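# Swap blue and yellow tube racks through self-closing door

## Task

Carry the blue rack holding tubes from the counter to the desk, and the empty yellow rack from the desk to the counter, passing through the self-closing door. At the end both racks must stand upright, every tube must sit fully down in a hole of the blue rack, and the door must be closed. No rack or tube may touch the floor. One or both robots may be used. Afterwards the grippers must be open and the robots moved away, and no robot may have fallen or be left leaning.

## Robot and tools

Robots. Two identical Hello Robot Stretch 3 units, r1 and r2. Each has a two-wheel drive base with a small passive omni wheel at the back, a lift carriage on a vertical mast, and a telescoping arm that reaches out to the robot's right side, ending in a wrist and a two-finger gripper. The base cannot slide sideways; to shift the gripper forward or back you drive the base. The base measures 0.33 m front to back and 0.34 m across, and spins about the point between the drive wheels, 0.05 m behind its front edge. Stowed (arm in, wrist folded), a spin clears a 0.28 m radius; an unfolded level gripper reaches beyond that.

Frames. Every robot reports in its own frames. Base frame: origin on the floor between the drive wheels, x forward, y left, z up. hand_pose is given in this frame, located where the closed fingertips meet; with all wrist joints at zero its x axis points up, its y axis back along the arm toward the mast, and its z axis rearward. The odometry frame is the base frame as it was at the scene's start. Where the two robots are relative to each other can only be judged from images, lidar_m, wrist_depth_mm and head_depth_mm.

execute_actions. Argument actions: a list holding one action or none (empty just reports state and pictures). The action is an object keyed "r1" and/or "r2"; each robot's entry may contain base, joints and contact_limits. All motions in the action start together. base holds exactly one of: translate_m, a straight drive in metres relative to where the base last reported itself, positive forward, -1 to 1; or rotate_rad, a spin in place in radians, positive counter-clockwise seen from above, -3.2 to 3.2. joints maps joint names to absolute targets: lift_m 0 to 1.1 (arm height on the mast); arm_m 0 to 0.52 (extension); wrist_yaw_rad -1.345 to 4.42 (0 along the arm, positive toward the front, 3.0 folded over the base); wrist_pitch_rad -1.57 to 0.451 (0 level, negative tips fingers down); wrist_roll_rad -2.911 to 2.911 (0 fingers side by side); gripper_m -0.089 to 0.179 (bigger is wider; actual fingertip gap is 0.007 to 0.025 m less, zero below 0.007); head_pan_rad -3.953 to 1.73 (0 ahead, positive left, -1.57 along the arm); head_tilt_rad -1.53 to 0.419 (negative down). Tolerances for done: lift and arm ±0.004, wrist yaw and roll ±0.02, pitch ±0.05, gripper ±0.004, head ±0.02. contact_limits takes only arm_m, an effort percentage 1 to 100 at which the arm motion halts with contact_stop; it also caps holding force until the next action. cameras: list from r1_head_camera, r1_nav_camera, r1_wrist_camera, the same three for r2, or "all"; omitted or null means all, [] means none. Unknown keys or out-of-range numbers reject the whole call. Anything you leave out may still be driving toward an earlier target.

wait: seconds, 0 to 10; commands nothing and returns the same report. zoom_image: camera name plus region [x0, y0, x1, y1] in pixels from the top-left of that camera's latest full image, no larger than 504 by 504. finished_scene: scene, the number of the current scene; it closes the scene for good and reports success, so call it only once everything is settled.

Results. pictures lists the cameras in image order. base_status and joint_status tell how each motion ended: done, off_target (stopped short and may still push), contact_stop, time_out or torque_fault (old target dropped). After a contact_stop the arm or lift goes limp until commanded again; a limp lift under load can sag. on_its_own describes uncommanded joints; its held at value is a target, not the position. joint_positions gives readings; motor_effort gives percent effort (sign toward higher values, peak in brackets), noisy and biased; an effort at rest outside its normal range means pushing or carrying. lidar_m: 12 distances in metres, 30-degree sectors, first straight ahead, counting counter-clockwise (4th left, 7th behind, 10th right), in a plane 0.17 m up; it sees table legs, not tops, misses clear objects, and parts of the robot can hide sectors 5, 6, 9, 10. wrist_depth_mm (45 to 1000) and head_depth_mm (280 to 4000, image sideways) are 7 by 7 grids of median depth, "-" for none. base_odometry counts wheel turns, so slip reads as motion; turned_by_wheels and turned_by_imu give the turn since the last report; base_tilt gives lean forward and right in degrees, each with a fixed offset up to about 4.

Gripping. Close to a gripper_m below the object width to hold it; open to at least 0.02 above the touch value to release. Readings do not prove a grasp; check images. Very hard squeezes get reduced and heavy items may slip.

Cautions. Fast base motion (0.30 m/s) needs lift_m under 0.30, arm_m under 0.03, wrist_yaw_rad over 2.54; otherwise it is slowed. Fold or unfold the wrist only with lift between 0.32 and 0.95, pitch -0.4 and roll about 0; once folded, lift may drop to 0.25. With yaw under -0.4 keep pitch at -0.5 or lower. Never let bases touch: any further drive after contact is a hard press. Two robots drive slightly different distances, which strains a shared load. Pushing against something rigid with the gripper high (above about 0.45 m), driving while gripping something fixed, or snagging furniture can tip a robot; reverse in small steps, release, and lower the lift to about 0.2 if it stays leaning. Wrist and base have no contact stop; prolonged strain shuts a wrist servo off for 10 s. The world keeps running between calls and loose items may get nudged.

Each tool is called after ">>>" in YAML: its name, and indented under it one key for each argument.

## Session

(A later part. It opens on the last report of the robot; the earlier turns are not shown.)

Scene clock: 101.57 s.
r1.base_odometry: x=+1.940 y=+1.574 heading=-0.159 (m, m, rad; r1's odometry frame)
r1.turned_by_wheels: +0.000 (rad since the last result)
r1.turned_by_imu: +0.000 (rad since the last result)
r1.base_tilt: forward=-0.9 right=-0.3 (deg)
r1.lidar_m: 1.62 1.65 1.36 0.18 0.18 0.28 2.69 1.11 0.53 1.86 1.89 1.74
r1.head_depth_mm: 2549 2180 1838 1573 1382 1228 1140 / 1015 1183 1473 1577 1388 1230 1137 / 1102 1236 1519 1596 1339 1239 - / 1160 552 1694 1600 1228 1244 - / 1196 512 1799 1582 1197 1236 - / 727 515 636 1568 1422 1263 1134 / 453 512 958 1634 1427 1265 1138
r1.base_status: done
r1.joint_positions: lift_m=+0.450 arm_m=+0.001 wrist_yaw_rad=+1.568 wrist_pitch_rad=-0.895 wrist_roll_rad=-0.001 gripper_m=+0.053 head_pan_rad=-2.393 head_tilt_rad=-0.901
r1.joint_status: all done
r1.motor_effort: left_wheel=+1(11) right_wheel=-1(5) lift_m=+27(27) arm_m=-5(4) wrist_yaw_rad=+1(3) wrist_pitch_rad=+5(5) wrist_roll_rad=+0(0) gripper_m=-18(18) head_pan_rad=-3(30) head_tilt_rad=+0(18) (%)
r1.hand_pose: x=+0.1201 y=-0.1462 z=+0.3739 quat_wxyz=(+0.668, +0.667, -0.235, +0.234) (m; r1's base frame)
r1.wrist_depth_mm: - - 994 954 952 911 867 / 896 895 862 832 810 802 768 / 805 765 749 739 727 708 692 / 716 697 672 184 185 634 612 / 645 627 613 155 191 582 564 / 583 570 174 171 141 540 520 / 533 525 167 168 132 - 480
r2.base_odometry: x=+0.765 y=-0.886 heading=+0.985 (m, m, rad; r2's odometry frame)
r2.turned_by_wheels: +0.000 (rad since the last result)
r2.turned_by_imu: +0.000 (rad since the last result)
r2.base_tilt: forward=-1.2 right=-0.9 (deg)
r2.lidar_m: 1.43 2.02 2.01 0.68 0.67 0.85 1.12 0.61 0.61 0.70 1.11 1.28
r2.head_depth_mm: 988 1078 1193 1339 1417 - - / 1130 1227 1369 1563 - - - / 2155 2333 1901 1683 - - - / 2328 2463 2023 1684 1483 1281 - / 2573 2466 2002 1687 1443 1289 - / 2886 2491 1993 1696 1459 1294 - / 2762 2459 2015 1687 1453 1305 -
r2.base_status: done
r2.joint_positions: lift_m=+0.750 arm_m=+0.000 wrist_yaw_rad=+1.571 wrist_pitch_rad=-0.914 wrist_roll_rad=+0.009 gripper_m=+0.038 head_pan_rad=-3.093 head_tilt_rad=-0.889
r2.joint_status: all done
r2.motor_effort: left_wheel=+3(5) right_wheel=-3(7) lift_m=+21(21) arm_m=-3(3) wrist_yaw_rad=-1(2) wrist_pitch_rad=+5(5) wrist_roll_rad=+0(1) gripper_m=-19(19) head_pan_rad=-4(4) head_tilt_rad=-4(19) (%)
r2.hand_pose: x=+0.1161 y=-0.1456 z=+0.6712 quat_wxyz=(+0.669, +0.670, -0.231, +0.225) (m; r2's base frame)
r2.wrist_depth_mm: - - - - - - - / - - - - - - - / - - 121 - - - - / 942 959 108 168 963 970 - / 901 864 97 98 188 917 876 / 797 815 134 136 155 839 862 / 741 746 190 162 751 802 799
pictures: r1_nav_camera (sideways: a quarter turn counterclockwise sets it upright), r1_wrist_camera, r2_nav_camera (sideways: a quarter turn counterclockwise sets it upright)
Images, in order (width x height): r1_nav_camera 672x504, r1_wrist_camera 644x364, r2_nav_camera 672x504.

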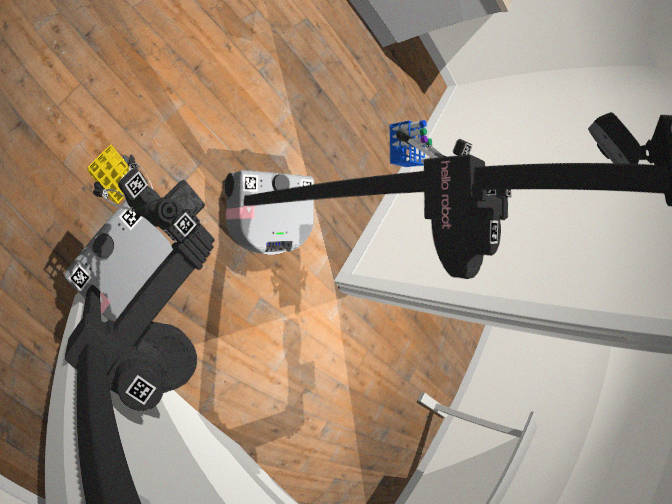

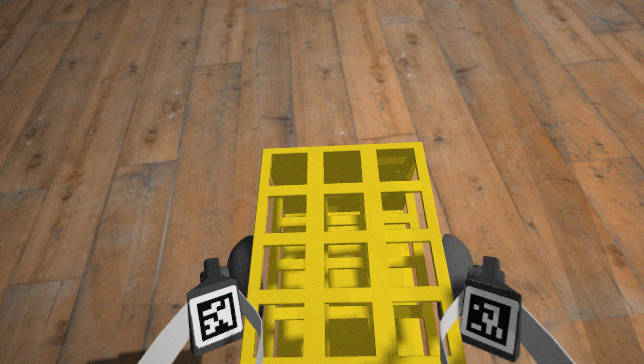

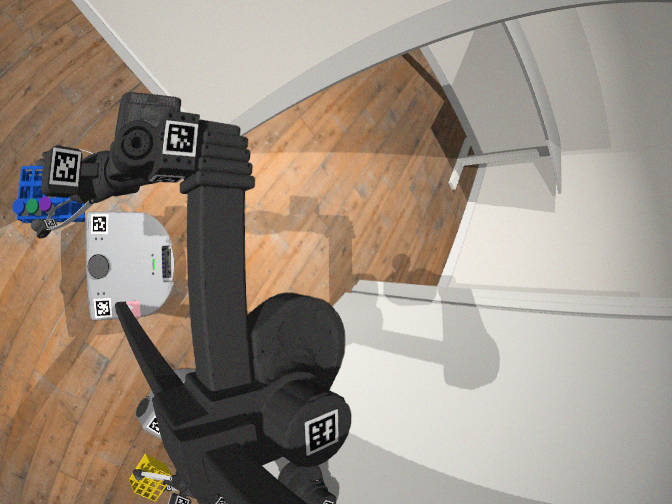

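>>> execute_actions:
  actions: []

Scene clock: 103.23 s.
r1.base_odometry: x=+1.940 y=+1.574 heading=-0.159 (m, m, rad; r1's odometry frame)
r1.turned_by_wheels: +0.000 (rad since the last result)
r1.turned_by_imu: +0.000 (rad since the last result)
r1.base_tilt: forward=-1.0 right=-0.4 (deg)
r1.lidar_m: 1.62 1.65 1.35 0.17 0.18 0.28 2.69 1.11 0.53 1.86 1.89 1.74
r1.head_depth_mm: 2538 2167 1815 1573 1368 1219 1139 / 1013 1186 1476 1581 1381 1232 1143 / 1102 1229 1516 1593 1349 1234 - / 1163 552 1683 1603 1229 1242 - / 1192 511 1795 1574 1190 1234 - / 725 516 637 1564 1424 1258 1129 / 453 512 959 1638 1426 1267 1132
r1.base_status: done
r1.joint_positions: lift_m=+0.450 arm_m=+0.001 wrist_yaw_rad=+1.568 wrist_pitch_rad=-0.895 wrist_roll_rad=-0.001 gripper_m=+0.053 head_pan_rad=-2.393 head_tilt_rad=-0.901
r1.joint_status: all done
r1.motor_effort: left_wheel=+1(11) right_wheel=-1(5) lift_m=+27(27) arm_m=-4(4) wrist_yaw_rad=+1(3) wrist_pitch_rad=+5(5) wrist_roll_rad=+0(0) gripper_m=-18(18) head_pan_rad=-2(30) head_tilt_rad=+0(18) (%)
r1.hand_pose: x=+0.1201 y=-0.1462 z=+0.3739 quat_wxyz=(+0.668, +0.667, -0.235, +0.234) (m; r1's base frame)
r1.wrist_depth_mm: - - - 973 908 907 889 / 907 894 859 845 819 795 774 / 794 783 766 740 731 694 695 / 696 695 679 186 186 630 630 / 636 626 613 155 190 579 565 / 577 567 175 170 141 535 524 / 531 525 167 167 132 - 480
r2.base_odometry: x=+0.765 y=-0.886 heading=+0.985 (m, m, rad; r2's odometry frame)
r2.turned_by_wheels: +0.000 (rad since the last result)
r2.turned_by_imu: +0.000 (rad since the last result)
r2.base_tilt: forward=-1.2 right=-0.9 (deg)
r2.lidar_m: 1.43 2.01 2.00 0.68 0.67 0.85 1.11 0.61 0.61 0.69 1.11 1.28
r2.head_depth_mm: 990 1076 1195 1343 1411 - - / 1130 1233 1373 1572 - - - / 2156 2334 1913 1679 - - - / 2324 2463 2008 1682 1482 1281 - / 2540 2486 2009 1676 1460 1288 - / 2843 2482 2006 1689 1444 1285 - / 2775 2486 2004 1677 1461 1305 -
r2.base_status: done
r2.joint_positions: lift_m=+0.750 arm_m=+0.000 wrist_yaw_rad=+1.571 wrist_pitch_rad=-0.914 wrist_roll_rad=+0.009 gripper_m=+0.038 head_pan_rad=-3.093 head_tilt_rad=-0.889
r2.joint_status: all done
r2.motor_effort: left_wheel=+3(5) right_wheel=-3(7) lift_m=+22(21) arm_m=-3(3) wrist_yaw_rad=-2(2) wrist_pitch_rad=+5(5) wrist_roll_rad=+0(1) gripper_m=-19(19) head_pan_rad=-4(4) head_tilt_rad=-3(19) (%)
r2.hand_pose: x=+0.1161 y=-0.1456 z=+0.6712 quat_wxyz=(+0.669, +0.670, -0.231, +0.225) (m; r2's base frame)
r2.wrist_depth_mm: - - - - - - - / - - - - - - - / - - 121 - - - - / 936 919 109 168 916 972 - / 857 867 97 98 187 909 905 / 797 803 134 135 156 845 847 / 748 746 192 161 750 780 755
pictures: r1_head_camera (sideways: a quarter turn clockwise sets it upright), r1_nav_camera (sideways: a quarter turn counterclockwise sets it upright), r1_wrist_camera, r2_head_camera (sideways: a quarter turn clockwise sets it upright), r2_nav_camera (sideways: a quarter turn counterclockwise sets it upright), r2_wrist_camera
Images, in order (width x height): r1_head_camera 896x504, r1_nav_camera 672x504, r1_wrist_camera 644x364, r2_head_camera 896x504, r2_nav_camera 672x504, r2_wrist_camera 644x364.

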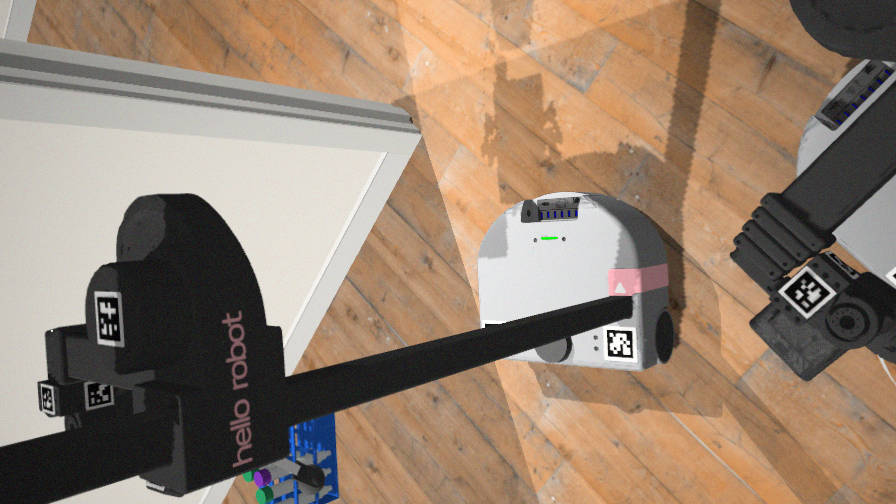

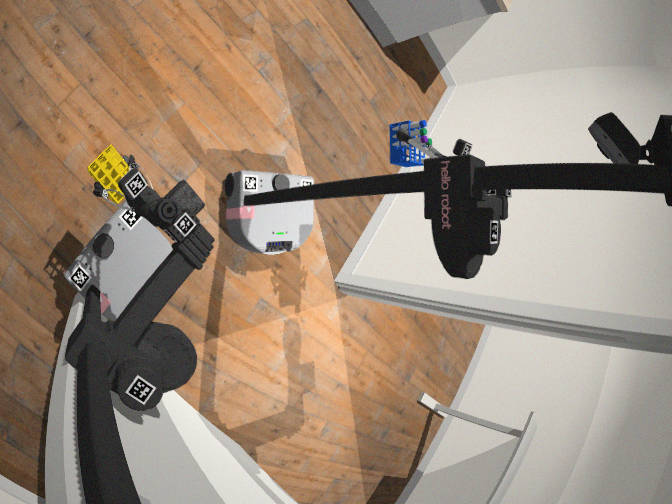

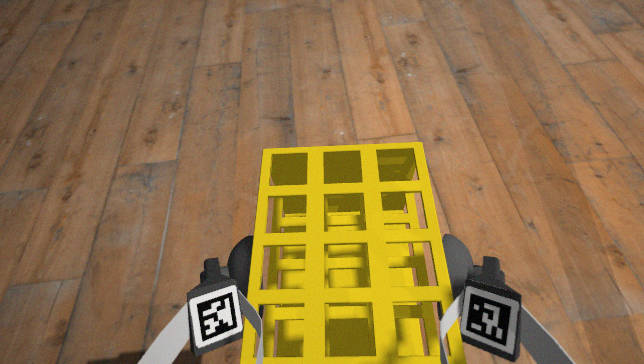

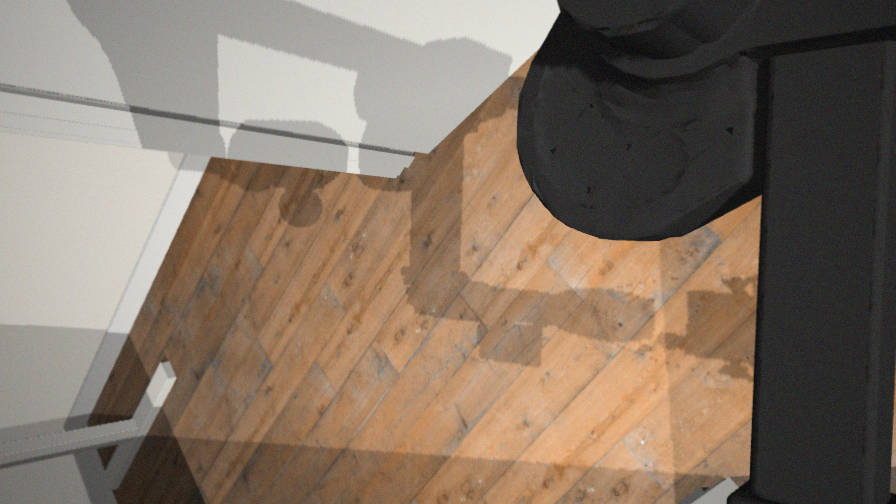

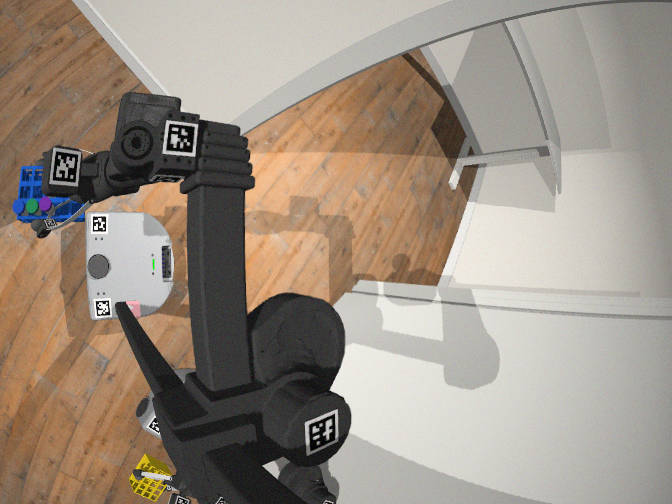

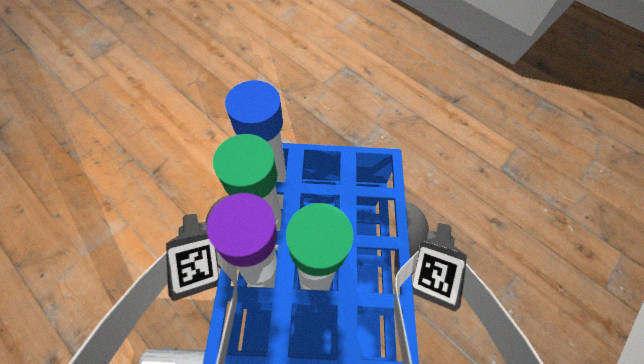

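>>> execute_actions:
  actions:
    - {"r2":{"base":{"translate_m":-0.68}}}
  cameras: ["r1_head_camera","r2_nav_camera"]

Scene clock: 112.07 s.
r1.base_odometry: x=+1.940 y=+1.574 heading=-0.159 (m, m, rad; r1's odometry frame)
r1.turned_by_wheels: +0.000 (rad since the last result)
r1.turned_by_imu: +0.001 (rad since the last result)
r1.base_tilt: forward=-1.0 right=-0.3 (deg)
r1.lidar_m: 1.62 1.65 1.35 0.18 0.18 0.28 0.73 1.11 1.28 1.86 1.90 1.73
r1.head_depth_mm: 2531 2166 1776 1569 1357 1225 1135 / 1011 1187 1470 1583 1386 1227 1140 / 1102 1276 1527 1603 1390 1239 - / 1191 1392 1685 1612 1409 1263 - / 1296 1552 1798 1607 1411 1255 - / 1436 1728 1899 1635 1416 1263 1136 / 1589 1978 1929 1649 1431 1264 1135
r1.base_status: not commanded
r1.joint_positions: lift_m=+0.450 arm_m=+0.001 wrist_yaw_rad=+1.568 wrist_pitch_rad=-0.895 wrist_roll_rad=-0.001 gripper_m=+0.053 head_pan_rad=-2.393 head_tilt_rad=-0.901
r1.joint_status: not commanded
r1.motor_effort: left_wheel=+2(1) right_wheel=-2(1) lift_m=+27(27) arm_m=-4(4) wrist_yaw_rad=+1(1) wrist_pitch_rad=+5(5) wrist_roll_rad=+0(0) gripper_m=-18(19) head_pan_rad=-2(2) head_tilt_rad=+0(1) (%)
r1.hand_pose: x=+0.1201 y=-0.1462 z=+0.3739 quat_wxyz=(+0.668, +0.667, -0.235, +0.234) (m; r1's base frame)
r1.wrist_depth_mm: - - 989 962 914 888 881 / 919 880 856 831 815 791 778 / 805 790 757 737 719 712 694 / 712 681 669 185 186 629 621 / 633 629 614 155 191 575 566 / 584 570 175 170 141 537 523 / 532 529 167 167 132 - 483
r2.base_odometry: x=+0.390 y=-1.452 heading=+0.985 (m, m, rad; r2's odometry frame)
r2.turned_by_wheels: +0.000 (rad since the last result)
r2.turned_by_imu: -0.002 (rad since the last result)
r2.base_tilt: forward=-1.1 right=-0.9 (deg)
r2.lidar_m: 1.99 2.46 0.70 0.48 0.46 0.46 0.64 2.12 1.89 2.58 0.48 1.86
r2.head_depth_mm: 558 606 674 730 756 - - / 1420 1587 1719 888 - - - / 1537 1752 1927 1684 - - - / 1685 1927 2018 1688 1476 1273 - / 1836 2146 2007 1683 1458 1292 - / 2049 2328 2020 1688 1458 1294 - / 2296 2344 2020 1675 1451 1305 -
r2.base_status: done
r2.joint_positions: lift_m=+0.750 arm_m=+0.000 wrist_yaw_rad=+1.571 wrist_pitch_rad=-0.914 wrist_roll_rad=+0.009 gripper_m=+0.038 head_pan_rad=-3.093 head_tilt_rad=-0.889
r2.joint_status: not commanded
r2.motor_effort: left_wheel=+3(5) right_wheel=-3(7) lift_m=+21(21) arm_m=-3(3) wrist_yaw_rad=-2(1) wrist_pitch_rad=+5(5) wrist_roll_rad=+0(1) gripper_m=-19(18) head_pan_rad=-4(4) head_tilt_rad=-4(4) (%)
r2.hand_pose: x=+0.1161 y=-0.1456 z=+0.6712 quat_wxyz=(+0.669, +0.670, -0.231, +0.225) (m; r2's base frame)
r2.wrist_depth_mm: - - - - - - - / - - - - - - 858 / 825 - 121 - - - 497 / 759 903 108 164 906 891 331 / 779 869 97 98 187 498 356 / 783 796 135 136 156 542 420 / 751 760 191 161 747 766 783
pictures: r1_head_camera (sideways: a quarter turn clockwise sets it upright), r2_nav_camera (sideways: a quarter turn counterclockwise sets it upright)
Images, in order (width x height): r1_head_camera 896x504, r2_nav_camera 672x504.

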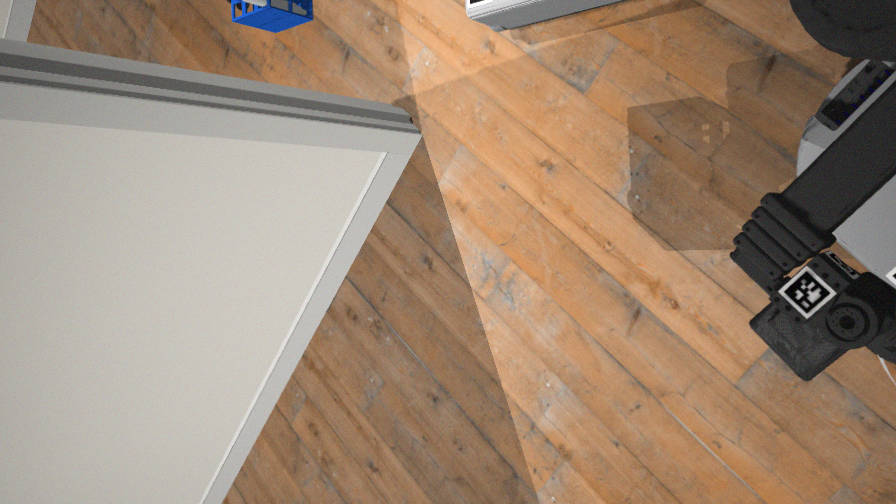

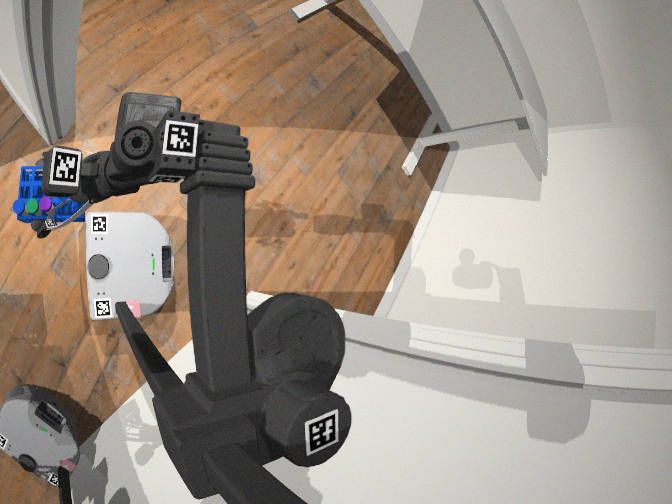

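>>> execute_actions:
  actions:
    - {"r2":{"base":{"rotate_rad":0.85}},"r1":{"joints":{"head_pan_rad":-3.0,"head_tilt_rad":-0.7}}}
  cameras: ["r1_nav_camera","r2_nav_camera"]

Scene clock: 114.87 s.
r1.base_odometry: x=+1.940 y=+1.574 heading=-0.159 (m, m, rad; r1's odometry frame)
r1.turned_by_wheels: +0.000 (rad since the last result)
r1.turned_by_imu: +0.000 (rad since the last result)
r1.base_tilt: forward=-1.0 right=-0.4 (deg)
r1.lidar_m: 1.62 1.65 1.36 0.17 0.18 0.28 0.77 1.11 1.28 1.86 1.89 1.74
r1.head_depth_mm: 2646 2943 2376 1898 1571 1336 1176 / 834 800 2232 1872 1570 1344 1196 / 2692 863 2440 1878 1363 1307 1182 / 2655 2899 2461 1935 1402 1327 1179 / 2713 2932 2215 937 1620 1355 1185 / 2792 3024 2414 1917 1580 1383 1195 / 2798 3127 1238 1333 1548 1390 1198
r1.base_status: not commanded
r1.joint_positions: lift_m=+0.450 arm_m=+0.001 wrist_yaw_rad=+1.568 wrist_pitch_rad=-0.895 wrist_roll_rad=-0.001 gripper_m=+0.053 head_pan_rad=-2.993 head_tilt_rad=-0.705
r1.joint_status: all done
r1.motor_effort: left_wheel=+1(1) right_wheel=-1(1) lift_m=+27(27) arm_m=-5(5) wrist_yaw_rad=+1(0) wrist_pitch_rad=+5(5) wrist_roll_rad=+0(0) gripper_m=-19(18) head_pan_rad=-3(25) head_tilt_rad=+2(19) (%)
r1.hand_pose: x=+0.1201 y=-0.1462 z=+0.3739 quat_wxyz=(+0.668, +0.667, -0.235, +0.234) (m; r1's base frame)
r1.wrist_depth_mm: - - - 977 937 896 874 / 910 893 855 837 804 800 776 / 805 770 756 742 724 706 697 / 698 705 682 185 185 638 628 / 639 631 613 155 191 578 568 / 581 573 175 170 141 538 527 / 529 525 167 167 132 - 489
r2.base_odometry: x=+0.390 y=-1.452 heading=+1.835 (m, m, rad; r2's odometry frame)
r2.turned_by_wheels: +0.850 (rad since the last result)
r2.turned_by_imu: +0.853 (rad since the last result)
r2.base_tilt: forward=-1.2 right=-0.9 (deg)
r2.lidar_m: 0.79 0.53 0.46 0.46 0.53 1.89 1.89 2.41 0.48 0.66 1.86 2.50
r2.head_depth_mm: 2123 2339 2010 1688 1542 - - / 2142 2334 2005 1689 - - - / 2135 2348 1992 1692 - - - / 2146 2372 1998 1681 1483 1280 - / 2054 2326 2006 1687 1459 1291 - / 2139 2356 2004 1694 1462 1285 - / 2150 2363 1997 1684 1450 1303 -
r2.base_status: done
r2.joint_positions: lift_m=+0.750 arm_m=+0.000 wrist_yaw_rad=+1.571 wrist_pitch_rad=-0.914 wrist_roll_rad=+0.009 gripper_m=+0.038 head_pan_rad=-3.093 head_tilt_rad=-0.889
r2.joint_status: not commanded
r2.motor_effort: left_wheel=-2(7) right_wheel=+1(5) lift_m=+21(21) arm_m=-3(3) wrist_yaw_rad=-1(2) wrist_pitch_rad=+5(5) wrist_roll_rad=+0(1) gripper_m=-19(19) head_pan_rad=-4(4) head_tilt_rad=-4(3) (%)
r2.hand_pose: x=+0.1161 y=-0.1456 z=+0.6712 quat_wxyz=(+0.669, +0.670, -0.231, +0.225) (m; r2's base frame)
r2.wrist_depth_mm: 561 725 - - - - - / 579 792 937 - - - - / 631 830 120 - - - - / 647 886 108 162 922 962 995 / 663 844 97 98 187 886 899 / 713 776 134 136 156 864 853 / 713 764 191 160 754 778 782
pictures: r1_nav_camera (sideways: a quarter turn counterclockwise sets it upright), r2_nav_camera (sideways: a quarter turn counterclockwise sets it upright)
Images, in order (width x height): r1_nav_camera 672x504, r2_nav_camera 672x504.

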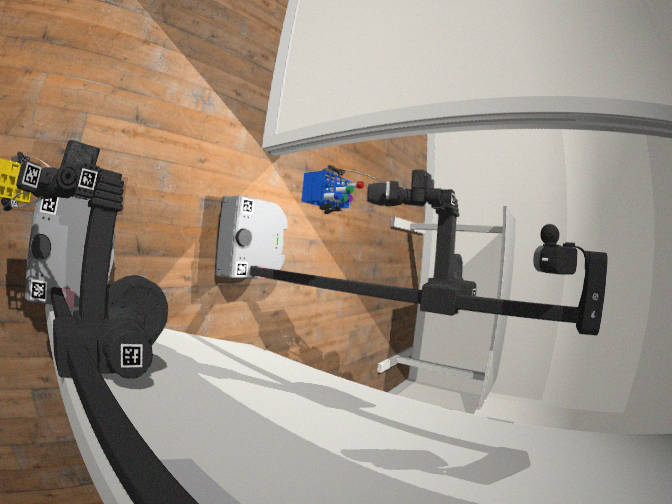

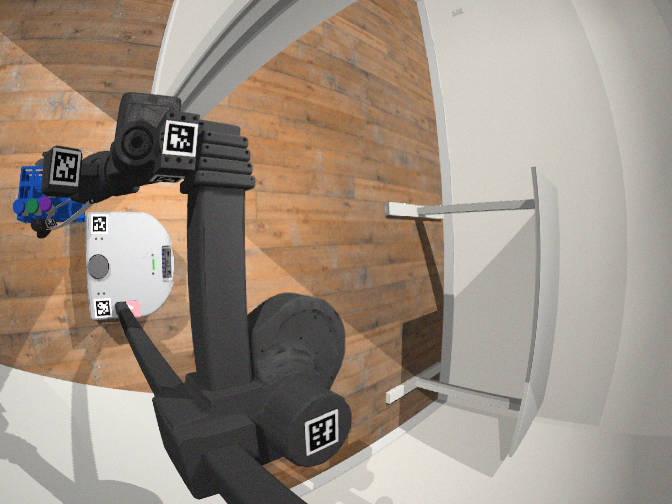

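>>> execute_actions:
  actions:
    - {"r2":{"base":{"translate_m":-0.3},"joints":{"lift_m":0.95}}}
  cameras: ["r1_nav_camera"]

>>> execute_actions:
  actions:
    - {"r2":{"base":{"translate_m":-0.4},"joints":{"lift_m":1.097}},"r1":{"base":{"translate_m":0.38}}}
  cameras: ["r1_nav_camera","r2_nav_camera","r2_wrist_camera"]

Scene clock: 119.73 s.
r1.base_odometry: x=+1.940 y=+1.574 heading=-0.159 (m, m, rad; r1's odometry frame)
r1.turned_by_wheels: +0.000 (rad since the last result)
r1.turned_by_imu: +0.001 (rad since the last result)
r1.base_tilt: forward=-0.9 right=-0.4 (deg)
r1.lidar_m: 1.62 1.65 1.36 0.18 0.18 0.28 1.07 1.11 1.28 1.86 1.89 1.74
r1.head_depth_mm: 2648 2977 2369 1908 1572 1333 1177 / 2559 2862 2342 1902 1574 1350 1196 / 2718 2985 2458 1640 1519 1353 1179 / 2683 2952 2445 1907 1528 1359 1187 / 974 1003 2391 1951 1606 1364 1189 / 2771 3058 2508 1960 1576 1383 1193 / 2813 3055 1226 1340 1539 1386 1204
r1.base_status: not commanded
r1.joint_positions: lift_m=+0.450 arm_m=+0.001 wrist_yaw_rad=+1.568 wrist_pitch_rad=-0.895 wrist_roll_rad=-0.001 gripper_m=+0.053 head_pan_rad=-2.993 head_tilt_rad=-0.705
r1.joint_status: not commanded
r1.motor_effort: left_wheel=+1(1) right_wheel=-1(1) lift_m=+27(27) arm_m=-4(4) wrist_yaw_rad=+1(0) wrist_pitch_rad=+5(5) wrist_roll_rad=+0(0) gripper_m=-18(18) head_pan_rad=-2(3) head_tilt_rad=+2(2) (%)
r1.hand_pose: x=+0.1201 y=-0.1462 z=+0.3739 quat_wxyz=(+0.668, +0.667, -0.235, +0.234) (m; r1's base frame)
r1.wrist_depth_mm: - - 989 963 947 912 887 / 920 884 869 830 816 788 769 / 785 775 764 737 720 706 681 / 705 696 667 185 185 640 626 / 642 632 607 155 190 574 565 / 584 569 175 170 141 534 516 / 537 525 167 167 132 - 485
r2.base_odometry: x=+0.468 y=-1.742 heading=+1.835 (m, m, rad; r2's odometry frame)
r2.turned_by_wheels: +0.000 (rad since the last result)
r2.turned_by_imu: -0.001 (rad since the last result)
r2.base_tilt: forward=-1.1 right=-0.9 (deg)
r2.lidar_m: 1.06 0.62 0.53 0.53 1.39 1.85 1.59 2.09 2.53 0.44 0.47 2.52
r2.head_depth_mm: 1835 2010 - - - - 1141 / 1847 2039 - - - - 1142 / 1861 2098 - - - - 1166 / 1859 2135 2020 1722 - - 1182 / 1827 2052 1900 1749 - - 1162 / 1868 2134 2015 1735 - - 1137 / 1869 2143 2010 1739 - - 1142
r2.base_status: done
r2.joint_positions: lift_m=+0.950 arm_m=+0.000 wrist_yaw_rad=+1.571 wrist_pitch_rad=-0.914 wrist_roll_rad=+0.009 gripper_m=+0.038 head_pan_rad=-3.093 head_tilt_rad=-0.889
r2.joint_status: all done
r2.motor_effort: left_wheel=-1(8) right_wheel=+1(1) lift_m=+28(28) arm_m=-3(3) wrist_yaw_rad=-2(1) wrist_pitch_rad=+5(5) wrist_roll_rad=+1(1) gripper_m=-19(19) head_pan_rad=-4(3) head_tilt_rad=-4(4) (%)
r2.hand_pose: x=+0.1161 y=-0.1456 z=+0.8709 quat_wxyz=(+0.669, +0.670, -0.231, +0.225) (m; r2's base frame)
r2.wrist_depth_mm: 638 829 - - - - - / 663 895 - - - - - / 685 956 121 - - - - / 745 - 109 168 - - - / 778 - 96 98 188 - - / 777 992 134 135 156 - - / 859 928 188 161 681 525 345
pictures: r1_nav_camera (sideways: a quarter turn counterclockwise sets it upright)
Images, in order (width x height): r1_nav_camera 672x504.

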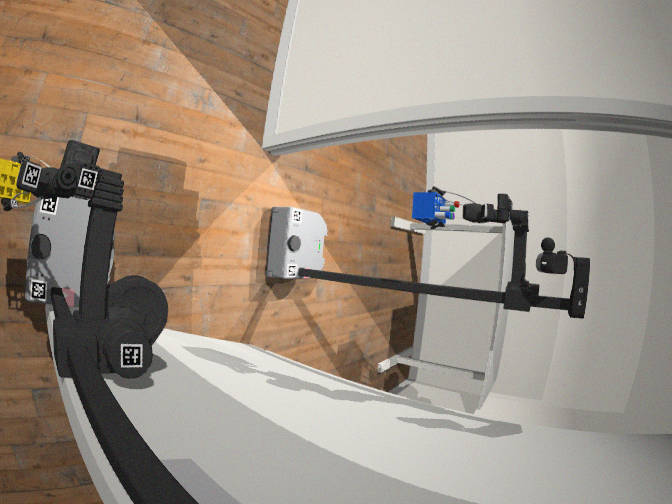

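Scene clock: 124.97 s.
r1.base_odometry: x=+2.315 y=+1.514 heading=-0.159 (m, m, rad; r1's odometry frame)
r1.turned_by_wheels: +0.000 (rad since the last result)
r1.turned_by_imu: +0.000 (rad since the last result)
r1.base_tilt: forward=-1.0 right=-0.3 (deg)
r1.lidar_m: 1.25 1.27 1.40 1.30 1.32 1.46 1.32 1.33 1.76 1.83 1.86 1.34
r1.head_depth_mm: 1132 1278 1445 1686 1566 1338 1173 / 1135 1274 1459 1684 1580 1344 1198 / 1136 1275 1467 1687 1586 1362 1175 / 1139 1283 1461 1704 1600 1359 1182 / 1144 1278 1469 1701 1618 1367 1187 / 1123 1262 1496 1787 1620 1376 1198 / 1184 1368 1569 1808 1647 1391 1202
r1.base_status: done
r1.joint_positions: lift_m=+0.450 arm_m=+0.001 wrist_yaw_rad=+1.568 wrist_pitch_rad=-0.895 wrist_roll_rad=-0.001 gripper_m=+0.053 head_pan_rad=-2.993 head_tilt_rad=-0.705
r1.joint_status: not commanded
r1.motor_effort: left_wheel=+0(7) right_wheel=+0(5) lift_m=+27(27) arm_m=-4(4) wrist_yaw_rad=+1(1) wrist_pitch_rad=+5(5) wrist_roll_rad=+0(0) gripper_m=-19(18) head_pan_rad=-2(3) head_tilt_rad=+2(2) (%)
r1.hand_pose: x=+0.1201 y=-0.1462 z=+0.3739 quat_wxyz=(+0.668, +0.667, -0.235, +0.234) (m; r1's base frame)
r1.wrist_depth_mm: - - - 968 943 896 882 / 896 889 866 831 816 792 772 / 803 774 761 731 722 689 694 / 708 694 675 185 185 642 628 / 632 615 615 155 190 574 563 / 578 572 175 170 141 537 518 / 534 528 167 167 132 - 482
r2.base_odometry: x=+0.572 y=-2.128 heading=+1.835 (m, m, rad; r2's odometry frame)
r2.turned_by_wheels: +0.000 (rad since the last result)
r2.turned_by_imu: -0.001 (rad since the last result)
r2.base_tilt: forward=-1.2 right=-0.9 (deg)
r2.lidar_m: 0.51 0.52 0.66 1.34 1.38 1.53 1.20 1.68 2.26 1.71 0.61 0.55
r2.head_depth_mm: 832 1705 1912 1685 1453 1287 1146 / 830 1704 1904 1677 1449 1280 1148 / 831 1698 1901 1688 1453 1284 1166 / 832 1720 1929 1680 1460 1277 1184 / 867 1704 1910 1649 1452 1285 1159 / 869 1617 1915 1684 1460 1278 1148 / 866 1730 1925 1681 1453 1284 1138
r2.base_status: done
r2.joint_positions: lift_m=+1.097 arm_m=+0.000 wrist_yaw_rad=+1.571 wrist_pitch_rad=-0.914 wrist_roll_rad=+0.009 gripper_m=+0.038 head_pan_rad=-3.093 head_tilt_rad=-0.889
r2.joint_status: all done
r2.motor_effort: left_wheel=-1(8) right_wheel=+1(2) lift_m=+28(29) arm_m=-3(3) wrist_yaw_rad=-1(1) wrist_pitch_rad=+5(5) wrist_roll_rad=+0(1) gripper_m=-19(19) head_pan_rad=-4(4) head_tilt_rad=-4(3) (%)
r2.hand_pose: x=+0.1161 y=-0.1456 z=+1.0179 quat_wxyz=(+0.669, +0.670, -0.231, +0.225) (m; r2's base frame)
r2.wrist_depth_mm: 493 506 517 526 535 510 377 / 587 598 594 632 638 539 435 / 729 722 121 740 773 586 544 / 867 972 107 169 779 714 719 / - - 97 98 189 - - / - - 135 134 155 - - / - - 191 162 - - -
pictures: r1_nav_camera (sideways: a quarter turn counterclockwise sets it upright), r2_nav_camera (sideways: a quarter turn counterclockwise sets it upright), r2_wrist_camera
Images, in order (width x height): r1_nav_camera 672x504, r2_nav_camera 672x504, r2_wrist_camera 644x364.

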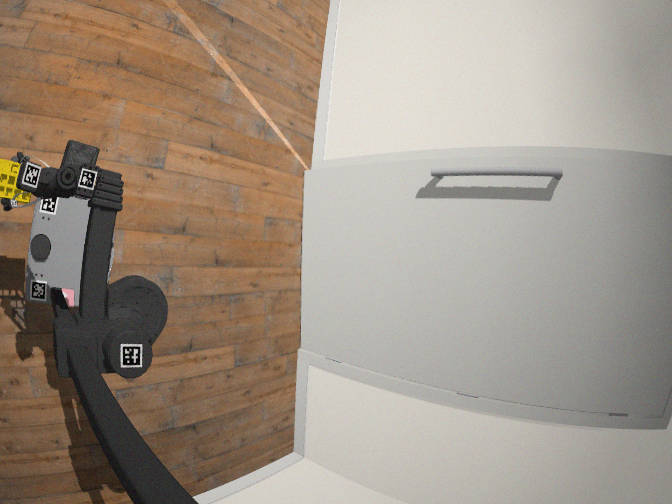

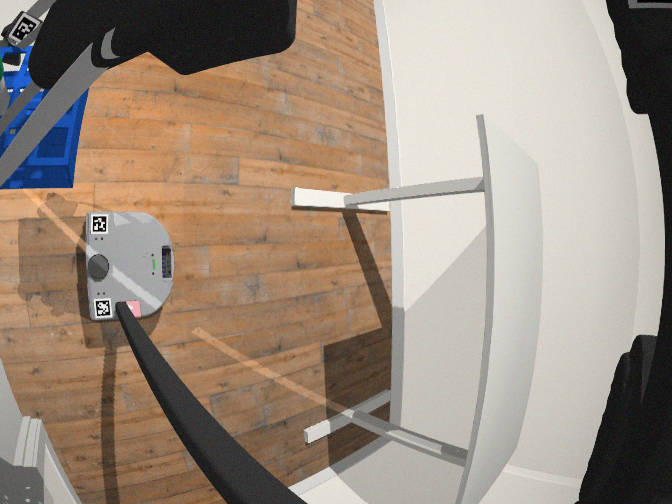

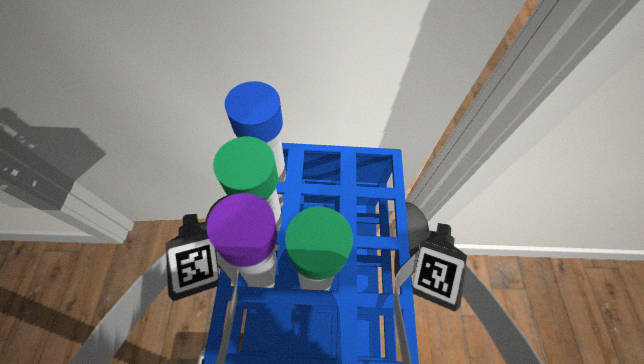

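>>> execute_actions:
  actions:
    - {"r2":{"base":{"translate_m":-0.28},"joints":{"wrist_yaw_rad":0.0}},"r1":{"base":{"rotate_rad":-1.30},"joints":{"head_pan_rad":0,"head_tilt_rad":-0.6,"lift_m":0.65}}}
  cameras: ["r1_nav_camera","r2_nav_camera","r2_wrist_camera"]

Scene clock: 129.30 s.
r1.base_odometry: x=+2.315 y=+1.514 heading=-1.459 (m, m, rad; r1's odometry frame)
r1.turned_by_wheels: -1.300 (rad since the last result)
r1.turned_by_imu: -1.317 (rad since the last result)
r1.base_tilt: forward=-1.0 right=-0.4 (deg)
r1.lidar_m: 1.82 1.53 1.25 1.25 1.38 1.31 1.30 1.44 1.37 1.36 1.50 1.84
r1.head_depth_mm: 1984 1672 1834 2023 1711 1437 1221 / 2010 1706 1878 2025 1731 1442 1230 / 2063 1754 1897 2120 1740 1442 1240 / 2096 1798 1967 2114 1763 1460 1241 / 2146 1827 2033 2160 1759 1464 1246 / 2190 1884 2086 2231 1778 1471 1253 / 2194 1940 2219 2245 1781 1476 1258
r1.base_status: done
r1.joint_positions: lift_m=+0.650 arm_m=+0.001 wrist_yaw_rad=+1.568 wrist_pitch_rad=-0.895 wrist_roll_rad=-0.001 gripper_m=+0.053 head_pan_rad=-0.007 head_tilt_rad=-0.606
r1.joint_status: all done
r1.motor_effort: left_wheel=+1(5) right_wheel=-1(4) lift_m=+39(42) arm_m=-5(4) wrist_yaw_rad=+0(1) wrist_pitch_rad=+5(5) wrist_roll_rad=+0(0) gripper_m=-19(18) head_pan_rad=+2(31) head_tilt_rad=+3(14) (%)
r1.hand_pose: x=+0.1201 y=-0.1462 z=+0.5734 quat_wxyz=(+0.668, +0.667, -0.235, +0.234) (m; r1's base frame)
r1.wrist_depth_mm: - - - - - - - / - - - - - - - / - - - - - 964 955 / 983 975 938 185 186 881 859 / 873 862 841 155 191 799 787 / 796 792 175 171 141 741 710 / 742 721 167 167 132 - 674
r2.base_odometry: x=+0.646 y=-2.398 heading=+1.835 (m, m, rad; r2's odometry frame)
r2.turned_by_wheels: +0.000 (rad since the last result)
r2.turned_by_imu: -0.001 (rad since the last result)
r2.base_tilt: forward=-1.2 right=-0.9 (deg)
r2.lidar_m: 0.75 0.77 0.94 1.33 1.31 1.32 1.35 0.93 1.87 2.45 0.99 0.78
r2.head_depth_mm: 833 639 1652 1687 1452 1281 1144 / 831 639 1653 1688 1456 1279 1144 / 831 640 1650 1696 1459 1279 1158 / 833 639 1670 1681 1456 1286 1176 / 832 638 1672 1675 1460 1276 1164 / 830 638 1183 1573 1441 1281 1144 / 830 637 1675 1678 1451 1282 1144
r2.base_status: done
r2.joint_positions: lift_m=+1.097 arm_m=+0.000 wrist_yaw_rad=+0.002 wrist_pitch_rad=-0.914 wrist_roll_rad=+0.009 gripper_m=+0.038 head_pan_rad=-3.093 head_tilt_rad=-0.889
r2.joint_status: all done
r2.motor_effort: left_wheel=-1(8) right_wheel=+0(4) lift_m=+28(28) arm_m=-3(3) wrist_yaw_rad=-3(2) wrist_pitch_rad=+5(5) wrist_roll_rad=+0(0) gripper_m=-18(19) head_pan_rad=-4(4) head_tilt_rad=-3(4) (%)
r2.hand_pose: x=-0.0213 y=-0.2829 z=+1.0179 quat_wxyz=(+0.632, +0.311, -0.637, -0.313) (m; r2's base frame)
r2.wrist_depth_mm: 828 - - - - - - / 818 - - - - - - / 837 - 121 - - - - / 828 - 108 167 - - - / 890 - 97 98 189 - - / 960 - 133 135 155 - - / 968 - 190 161 - - -
pictures: r1_nav_camera (sideways: a quarter turn counterclockwise sets it upright), r2_nav_camera (sideways: a quarter turn counterclockwise sets it upright), r2_wrist_camera
Images, in order (width x height): r1_nav_camera 672x504, r2_nav_camera 672x504, r2_wrist_camera 644x364.

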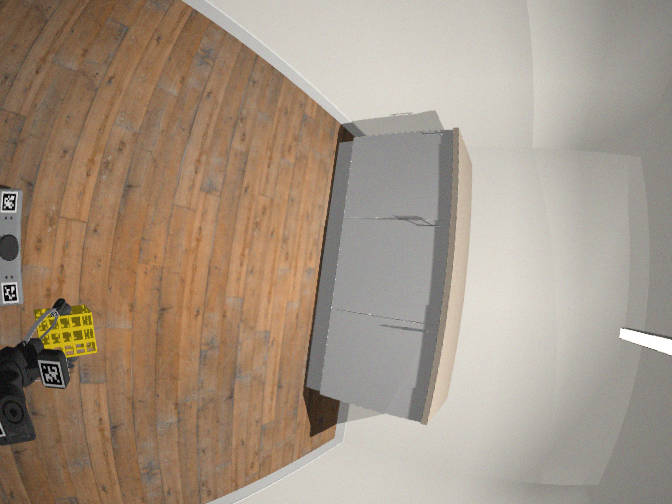

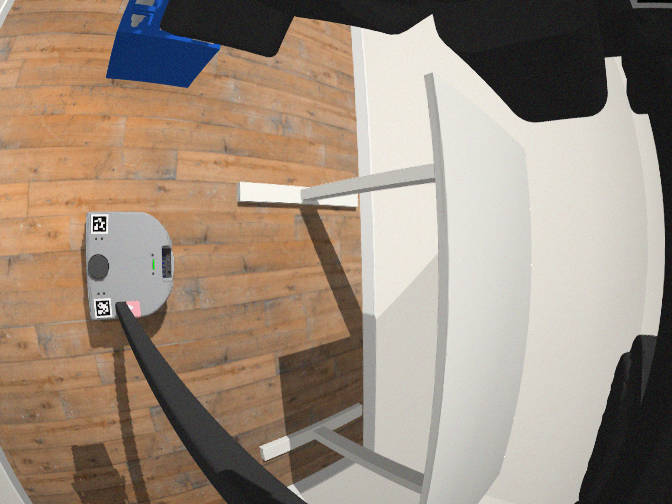

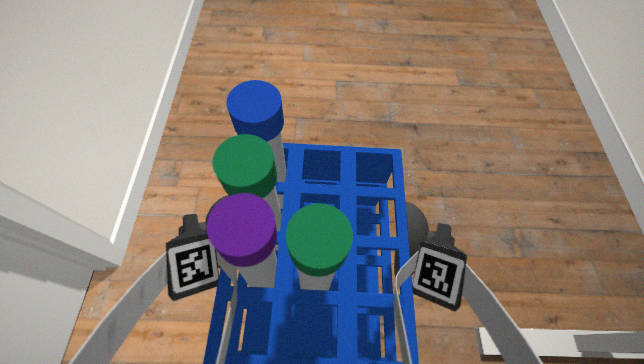

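>>> execute_actions:
  actions:
    - {"r2":{"base":{"rotate_rad":-1.57},"joints":{"head_pan_rad":-1.57,"head_tilt_rad":-0.7,"wrist_pitch_rad":-0.76}},"r1":{"base":{"translate_m":0.35},"joints":{"lift_m":0.9}}}
  cameras: ["r2_head_camera","r2_nav_camera","r2_wrist_camera"]

Scene clock: 135.80 s.
r1.base_odometry: x=+2.354 y=+1.166 heading=-1.458 (m, m, rad; r1's odometry frame)
r1.turned_by_wheels: +0.000 (rad since the last result)
r1.turned_by_imu: +0.001 (rad since the last result)
r1.base_tilt: forward=-1.0 right=-0.3 (deg)
r1.lidar_m: 1.48 1.46 1.20 1.19 1.31 1.66 1.64 1.75 1.43 1.42 1.57 1.49
r1.head_depth_mm: 1722 1386 1476 1648 1727 1437 1221 / 1754 1417 1509 1705 1730 1442 1223 / 1787 1453 1556 1751 1746 1440 1227 / 1829 1485 1596 1807 1755 1447 1238 / 1861 1528 1630 1849 1779 1458 1245 / 1916 1563 1683 1913 1783 1465 1242 / 1956 1597 1717 2049 1779 1480 1256
r1.base_status: done
r1.joint_positions: lift_m=+0.900 arm_m=+0.001 wrist_yaw_rad=+1.568 wrist_pitch_rad=-0.895 wrist_roll_rad=-0.001 gripper_m=+0.053 head_pan_rad=-0.007 head_tilt_rad=-0.606
r1.joint_status: all done
r1.motor_effort: left_wheel=+2(5) right_wheel=-1(3) lift_m=+39(46) arm_m=-5(4) wrist_yaw_rad=+1(0) wrist_pitch_rad=+5(5) wrist_roll_rad=+0(0) gripper_m=-18(18) head_pan_rad=+2(2) head_tilt_rad=+3(2) (%)
r1.hand_pose: x=+0.1201 y=-0.1462 z=+0.8234 quat_wxyz=(+0.668, +0.667, -0.235, +0.234) (m; r1's base frame)
r1.wrist_depth_mm: - - - - - - - / - - - - - - - / - - - - - - - / - - - 184 185 - - / - - - 155 191 - - / - - 175 170 141 994 965 / 985 981 167 167 132 - 892
r2.base_odometry: x=+0.646 y=-2.398 heading=+0.265 (m, m, rad; r2's odometry frame)
r2.turned_by_wheels: -1.570 (rad since the last result)
r2.turned_by_imu: -1.574 (rad since the last result)
r2.base_tilt: forward=-1.1 right=-0.9 (deg)
r2.lidar_m: 2.44 0.98 0.78 0.75 0.78 0.95 1.33 1.31 1.33 1.35 0.93 1.88
r2.head_depth_mm: - - - - - 1374 1220 / - - - - - 1354 1223 / - - - - - 1359 1220 / 1157 1139 337 312 336 1329 1219 / 1152 998 701 1606 1625 1376 1216 / 1153 1000 701 1598 1419 1370 1200 / 1146 999 700 1619 1677 1402 1219
r2.base_status: done
r2.joint_positions: lift_m=+1.097 arm_m=+0.000 wrist_yaw_rad=+0.002 wrist_pitch_rad=-0.783 wrist_roll_rad=+0.009 gripper_m=+0.038 head_pan_rad=-1.577 head_tilt_rad=-0.705
r2.joint_status: all done
r2.motor_effort: left_wheel=+3(8) right_wheel=-3(5) lift_m=+28(28) arm_m=-3(3) wrist_yaw_rad=-2(2) wrist_pitch_rad=+8(9) wrist_roll_rad=+1(0) gripper_m=-19(19) head_pan_rad=+3(47) head_tilt_rad=+2(11) (%)
r2.hand_pose: x=-0.0213 y=-0.3101 z=+1.0377 quat_wxyz=(+0.651, +0.269, -0.656, -0.271) (m; r2's base frame)
r2.wrist_depth_mm: 426 433 444 450 460 473 487 / 394 399 392 398 403 404 406 / - - 914 - - - - / - - 107 166 - - - / - - 97 98 185 - - / - - 134 134 156 - - / - - 191 160 - - -
pictures: r2_head_camera (sideways: a quarter turn clockwise sets it upright), r2_nav_camera (sideways: a quarter turn counterclockwise sets it upright), r2_wrist_camera
Images, in order (width x height): r2_head_camera 896x504, r2_nav_camera 672x504, r2_wrist_camera 644x364.

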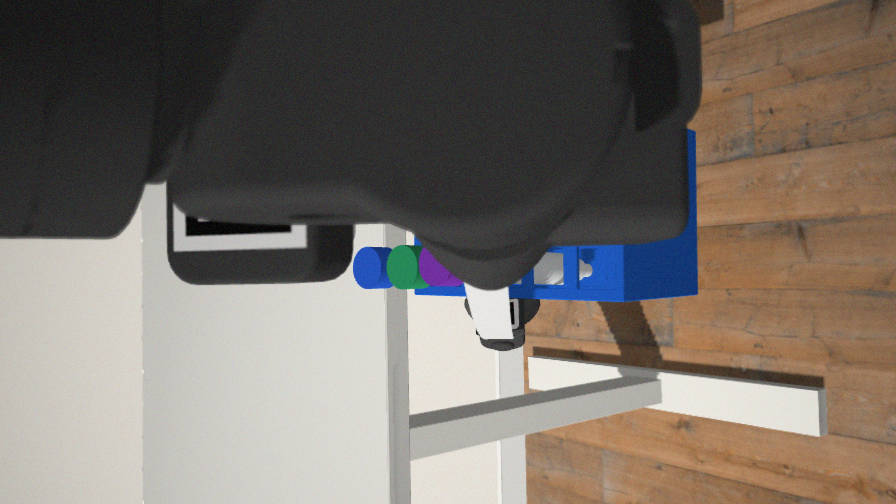

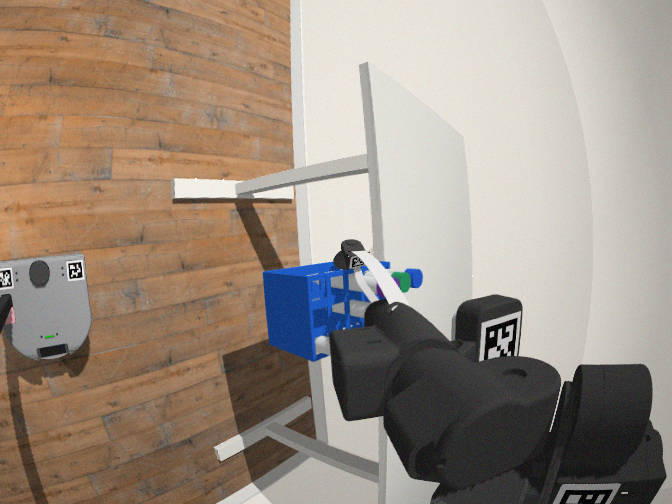

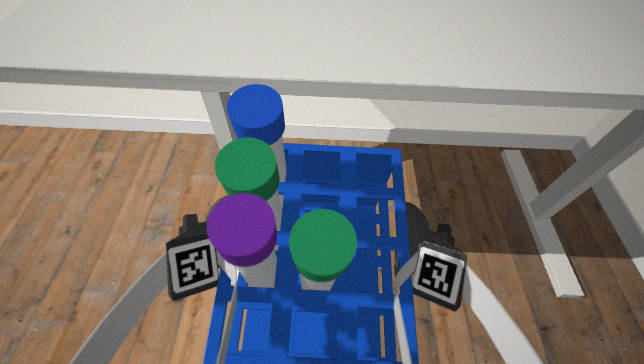

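>>> execute_actions:
  actions:
    - {"r2":{"joints":{"arm_m":0.26},"contact_limits":{"arm_m":20}},"r1":{"base":{"translate_m":0.45},"joints":{"lift_m":1.097,"wrist_yaw_rad":0.0}}}
  cameras: ["r2_head_camera","r2_wrist_camera","r1_wrist_camera"]

Scene clock: 141.90 s.
r1.base_odometry: x=+2.404 y=+0.719 heading=-1.458 (m, m, rad; r1's odometry frame)
r1.turned_by_wheels: +0.000 (rad since the last result)
r1.turned_by_imu: +0.000 (rad since the last result)
r1.base_tilt: forward=-0.9 right=-0.3 (deg)
r1.lidar_m: 1.04 1.15 1.12 1.11 1.23 1.94 2.09 1.84 1.50 1.50 1.27 1.04
r1.head_depth_mm: 1355 1325 1023 1147 1315 1428 1219 / 1392 1349 1054 1183 1355 1434 1228 / 1404 1369 1076 1212 1406 1443 1232 / 1453 1389 1104 1251 1446 1454 1234 / 1463 1418 1120 1288 1490 1463 1240 / 1498 1442 1155 1331 1551 1465 1254 / 1536 1472 1193 1369 1642 1482 1246
r1.base_status: done
r1.joint_positions: lift_m=+1.097 arm_m=+0.001 wrist_yaw_rad=+0.002 wrist_pitch_rad=-0.895 wrist_roll_rad=-0.001 gripper_m=+0.053 head_pan_rad=-0.007 head_tilt_rad=-0.606
r1.joint_status: all done
r1.motor_effort: left_wheel=+2(5) right_wheel=-1(2) lift_m=+39(40) arm_m=-4(5) wrist_yaw_rad=-2(2) wrist_pitch_rad=+5(5) wrist_roll_rad=+0(0) gripper_m=-19(18) head_pan_rad=+2(2) head_tilt_rad=+2(3) (%)
r1.hand_pose: x=-0.0213 y=-0.2872 z=+1.0204 quat_wxyz=(+0.638, +0.307, -0.637, -0.306) (m; r1's base frame)
r1.wrist_depth_mm: - - - - - - - / - - - - - - - / - - - - - - - / - - - 185 185 - - / - - - 155 190 - - / - - 175 170 141 - - / - - 167 168 132 - -
r2.base_odometry: x=+0.646 y=-2.398 heading=+0.265 (m, m, rad; r2's odometry frame)
r2.turned_by_wheels: +0.000 (rad since the last result)
r2.turned_by_imu: +0.002 (rad since the last result)
r2.base_tilt: forward=-1.2 right=-0.9 (deg)
r2.lidar_m: 2.44 0.98 0.78 0.75 0.77 0.94 1.33 1.32 1.33 1.35 0.93 1.88
r2.head_depth_mm: 1216 1007 703 1698 1676 1409 1219 / - 1006 705 1690 1661 1406 1212 / - - 528 1686 1669 1408 1218 / 1130 - 527 1665 1671 1402 1218 / 1157 1000 688 1665 1670 1406 1219 / 1151 999 702 1589 1421 1372 1202 / 1144 998 701 1613 1667 1403 1220
r2.base_status: not commanded
r2.joint_positions: lift_m=+1.097 arm_m=+0.260 wrist_yaw_rad=+0.001 wrist_pitch_rad=-0.782 wrist_roll_rad=+0.009 gripper_m=+0.038 head_pan_rad=-1.577 head_tilt_rad=-0.705
r2.joint_status: all done
r2.motor_effort: left_wheel=+3(3) right_wheel=-3(3) lift_m=+28(28) arm_m=+3(3) wrist_yaw_rad=-1(2) wrist_pitch_rad=+8(9) wrist_roll_rad=+0(0) gripper_m=-19(19) head_pan_rad=+4(3) head_tilt_rad=+2(3) (%)
r2.contact_limits: arm_m 20 (drawing in: default 17, maximum 28; extending or still: default 23, maximum 38)
r2.hand_pose: x=-0.0214 y=-0.5694 z=+1.0379 quat_wxyz=(+0.651, +0.269, -0.656, -0.271) (m; r2's base frame)
r2.wrist_depth_mm: 424 434 447 449 460 475 476 / 365 376 381 386 394 395 405 / 322 326 123 338 341 349 352 / 288 289 107 166 289 306 311 / 256 260 96 98 188 270 276 / 241 239 134 134 156 250 249 / - - 192 162 250 - -
pictures: r1_wrist_camera, r2_head_camera (sideways: a quarter turn clockwise sets it upright), r2_wrist_camera
Images, in order (width x height): r1_wrist_camera 644x364, r2_head_camera 896x504, r2_wrist_camera 644x364.

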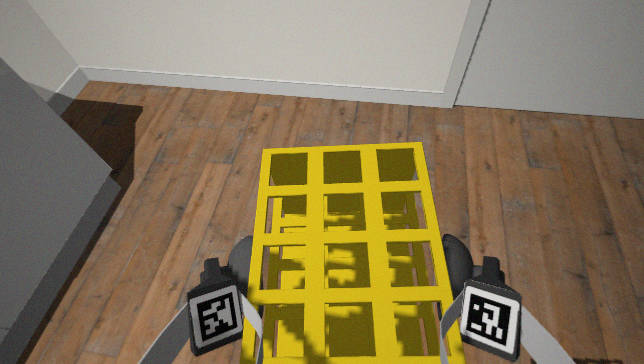

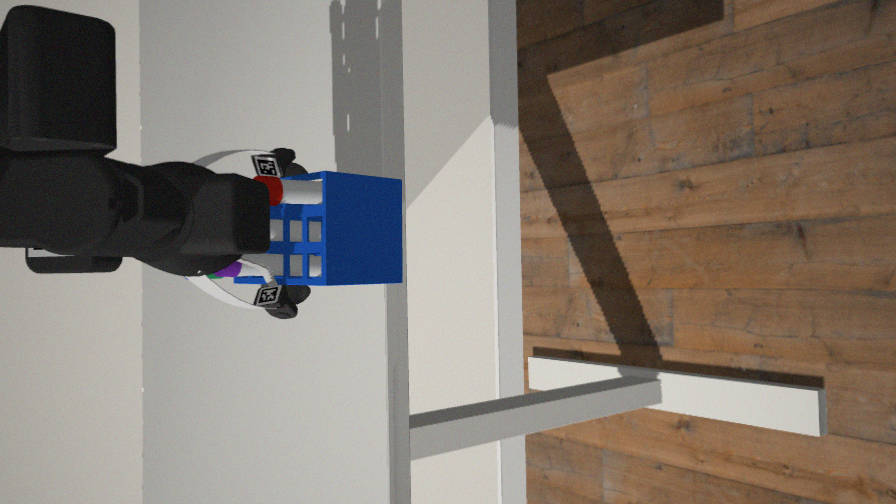

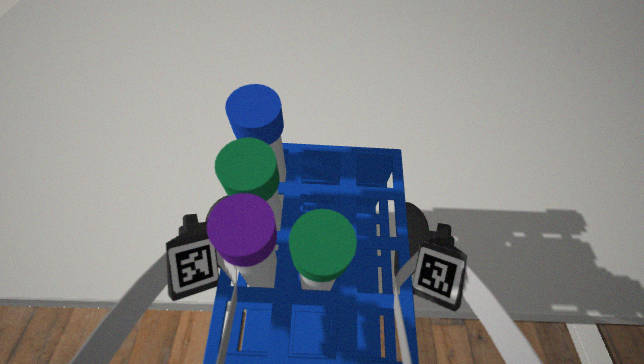

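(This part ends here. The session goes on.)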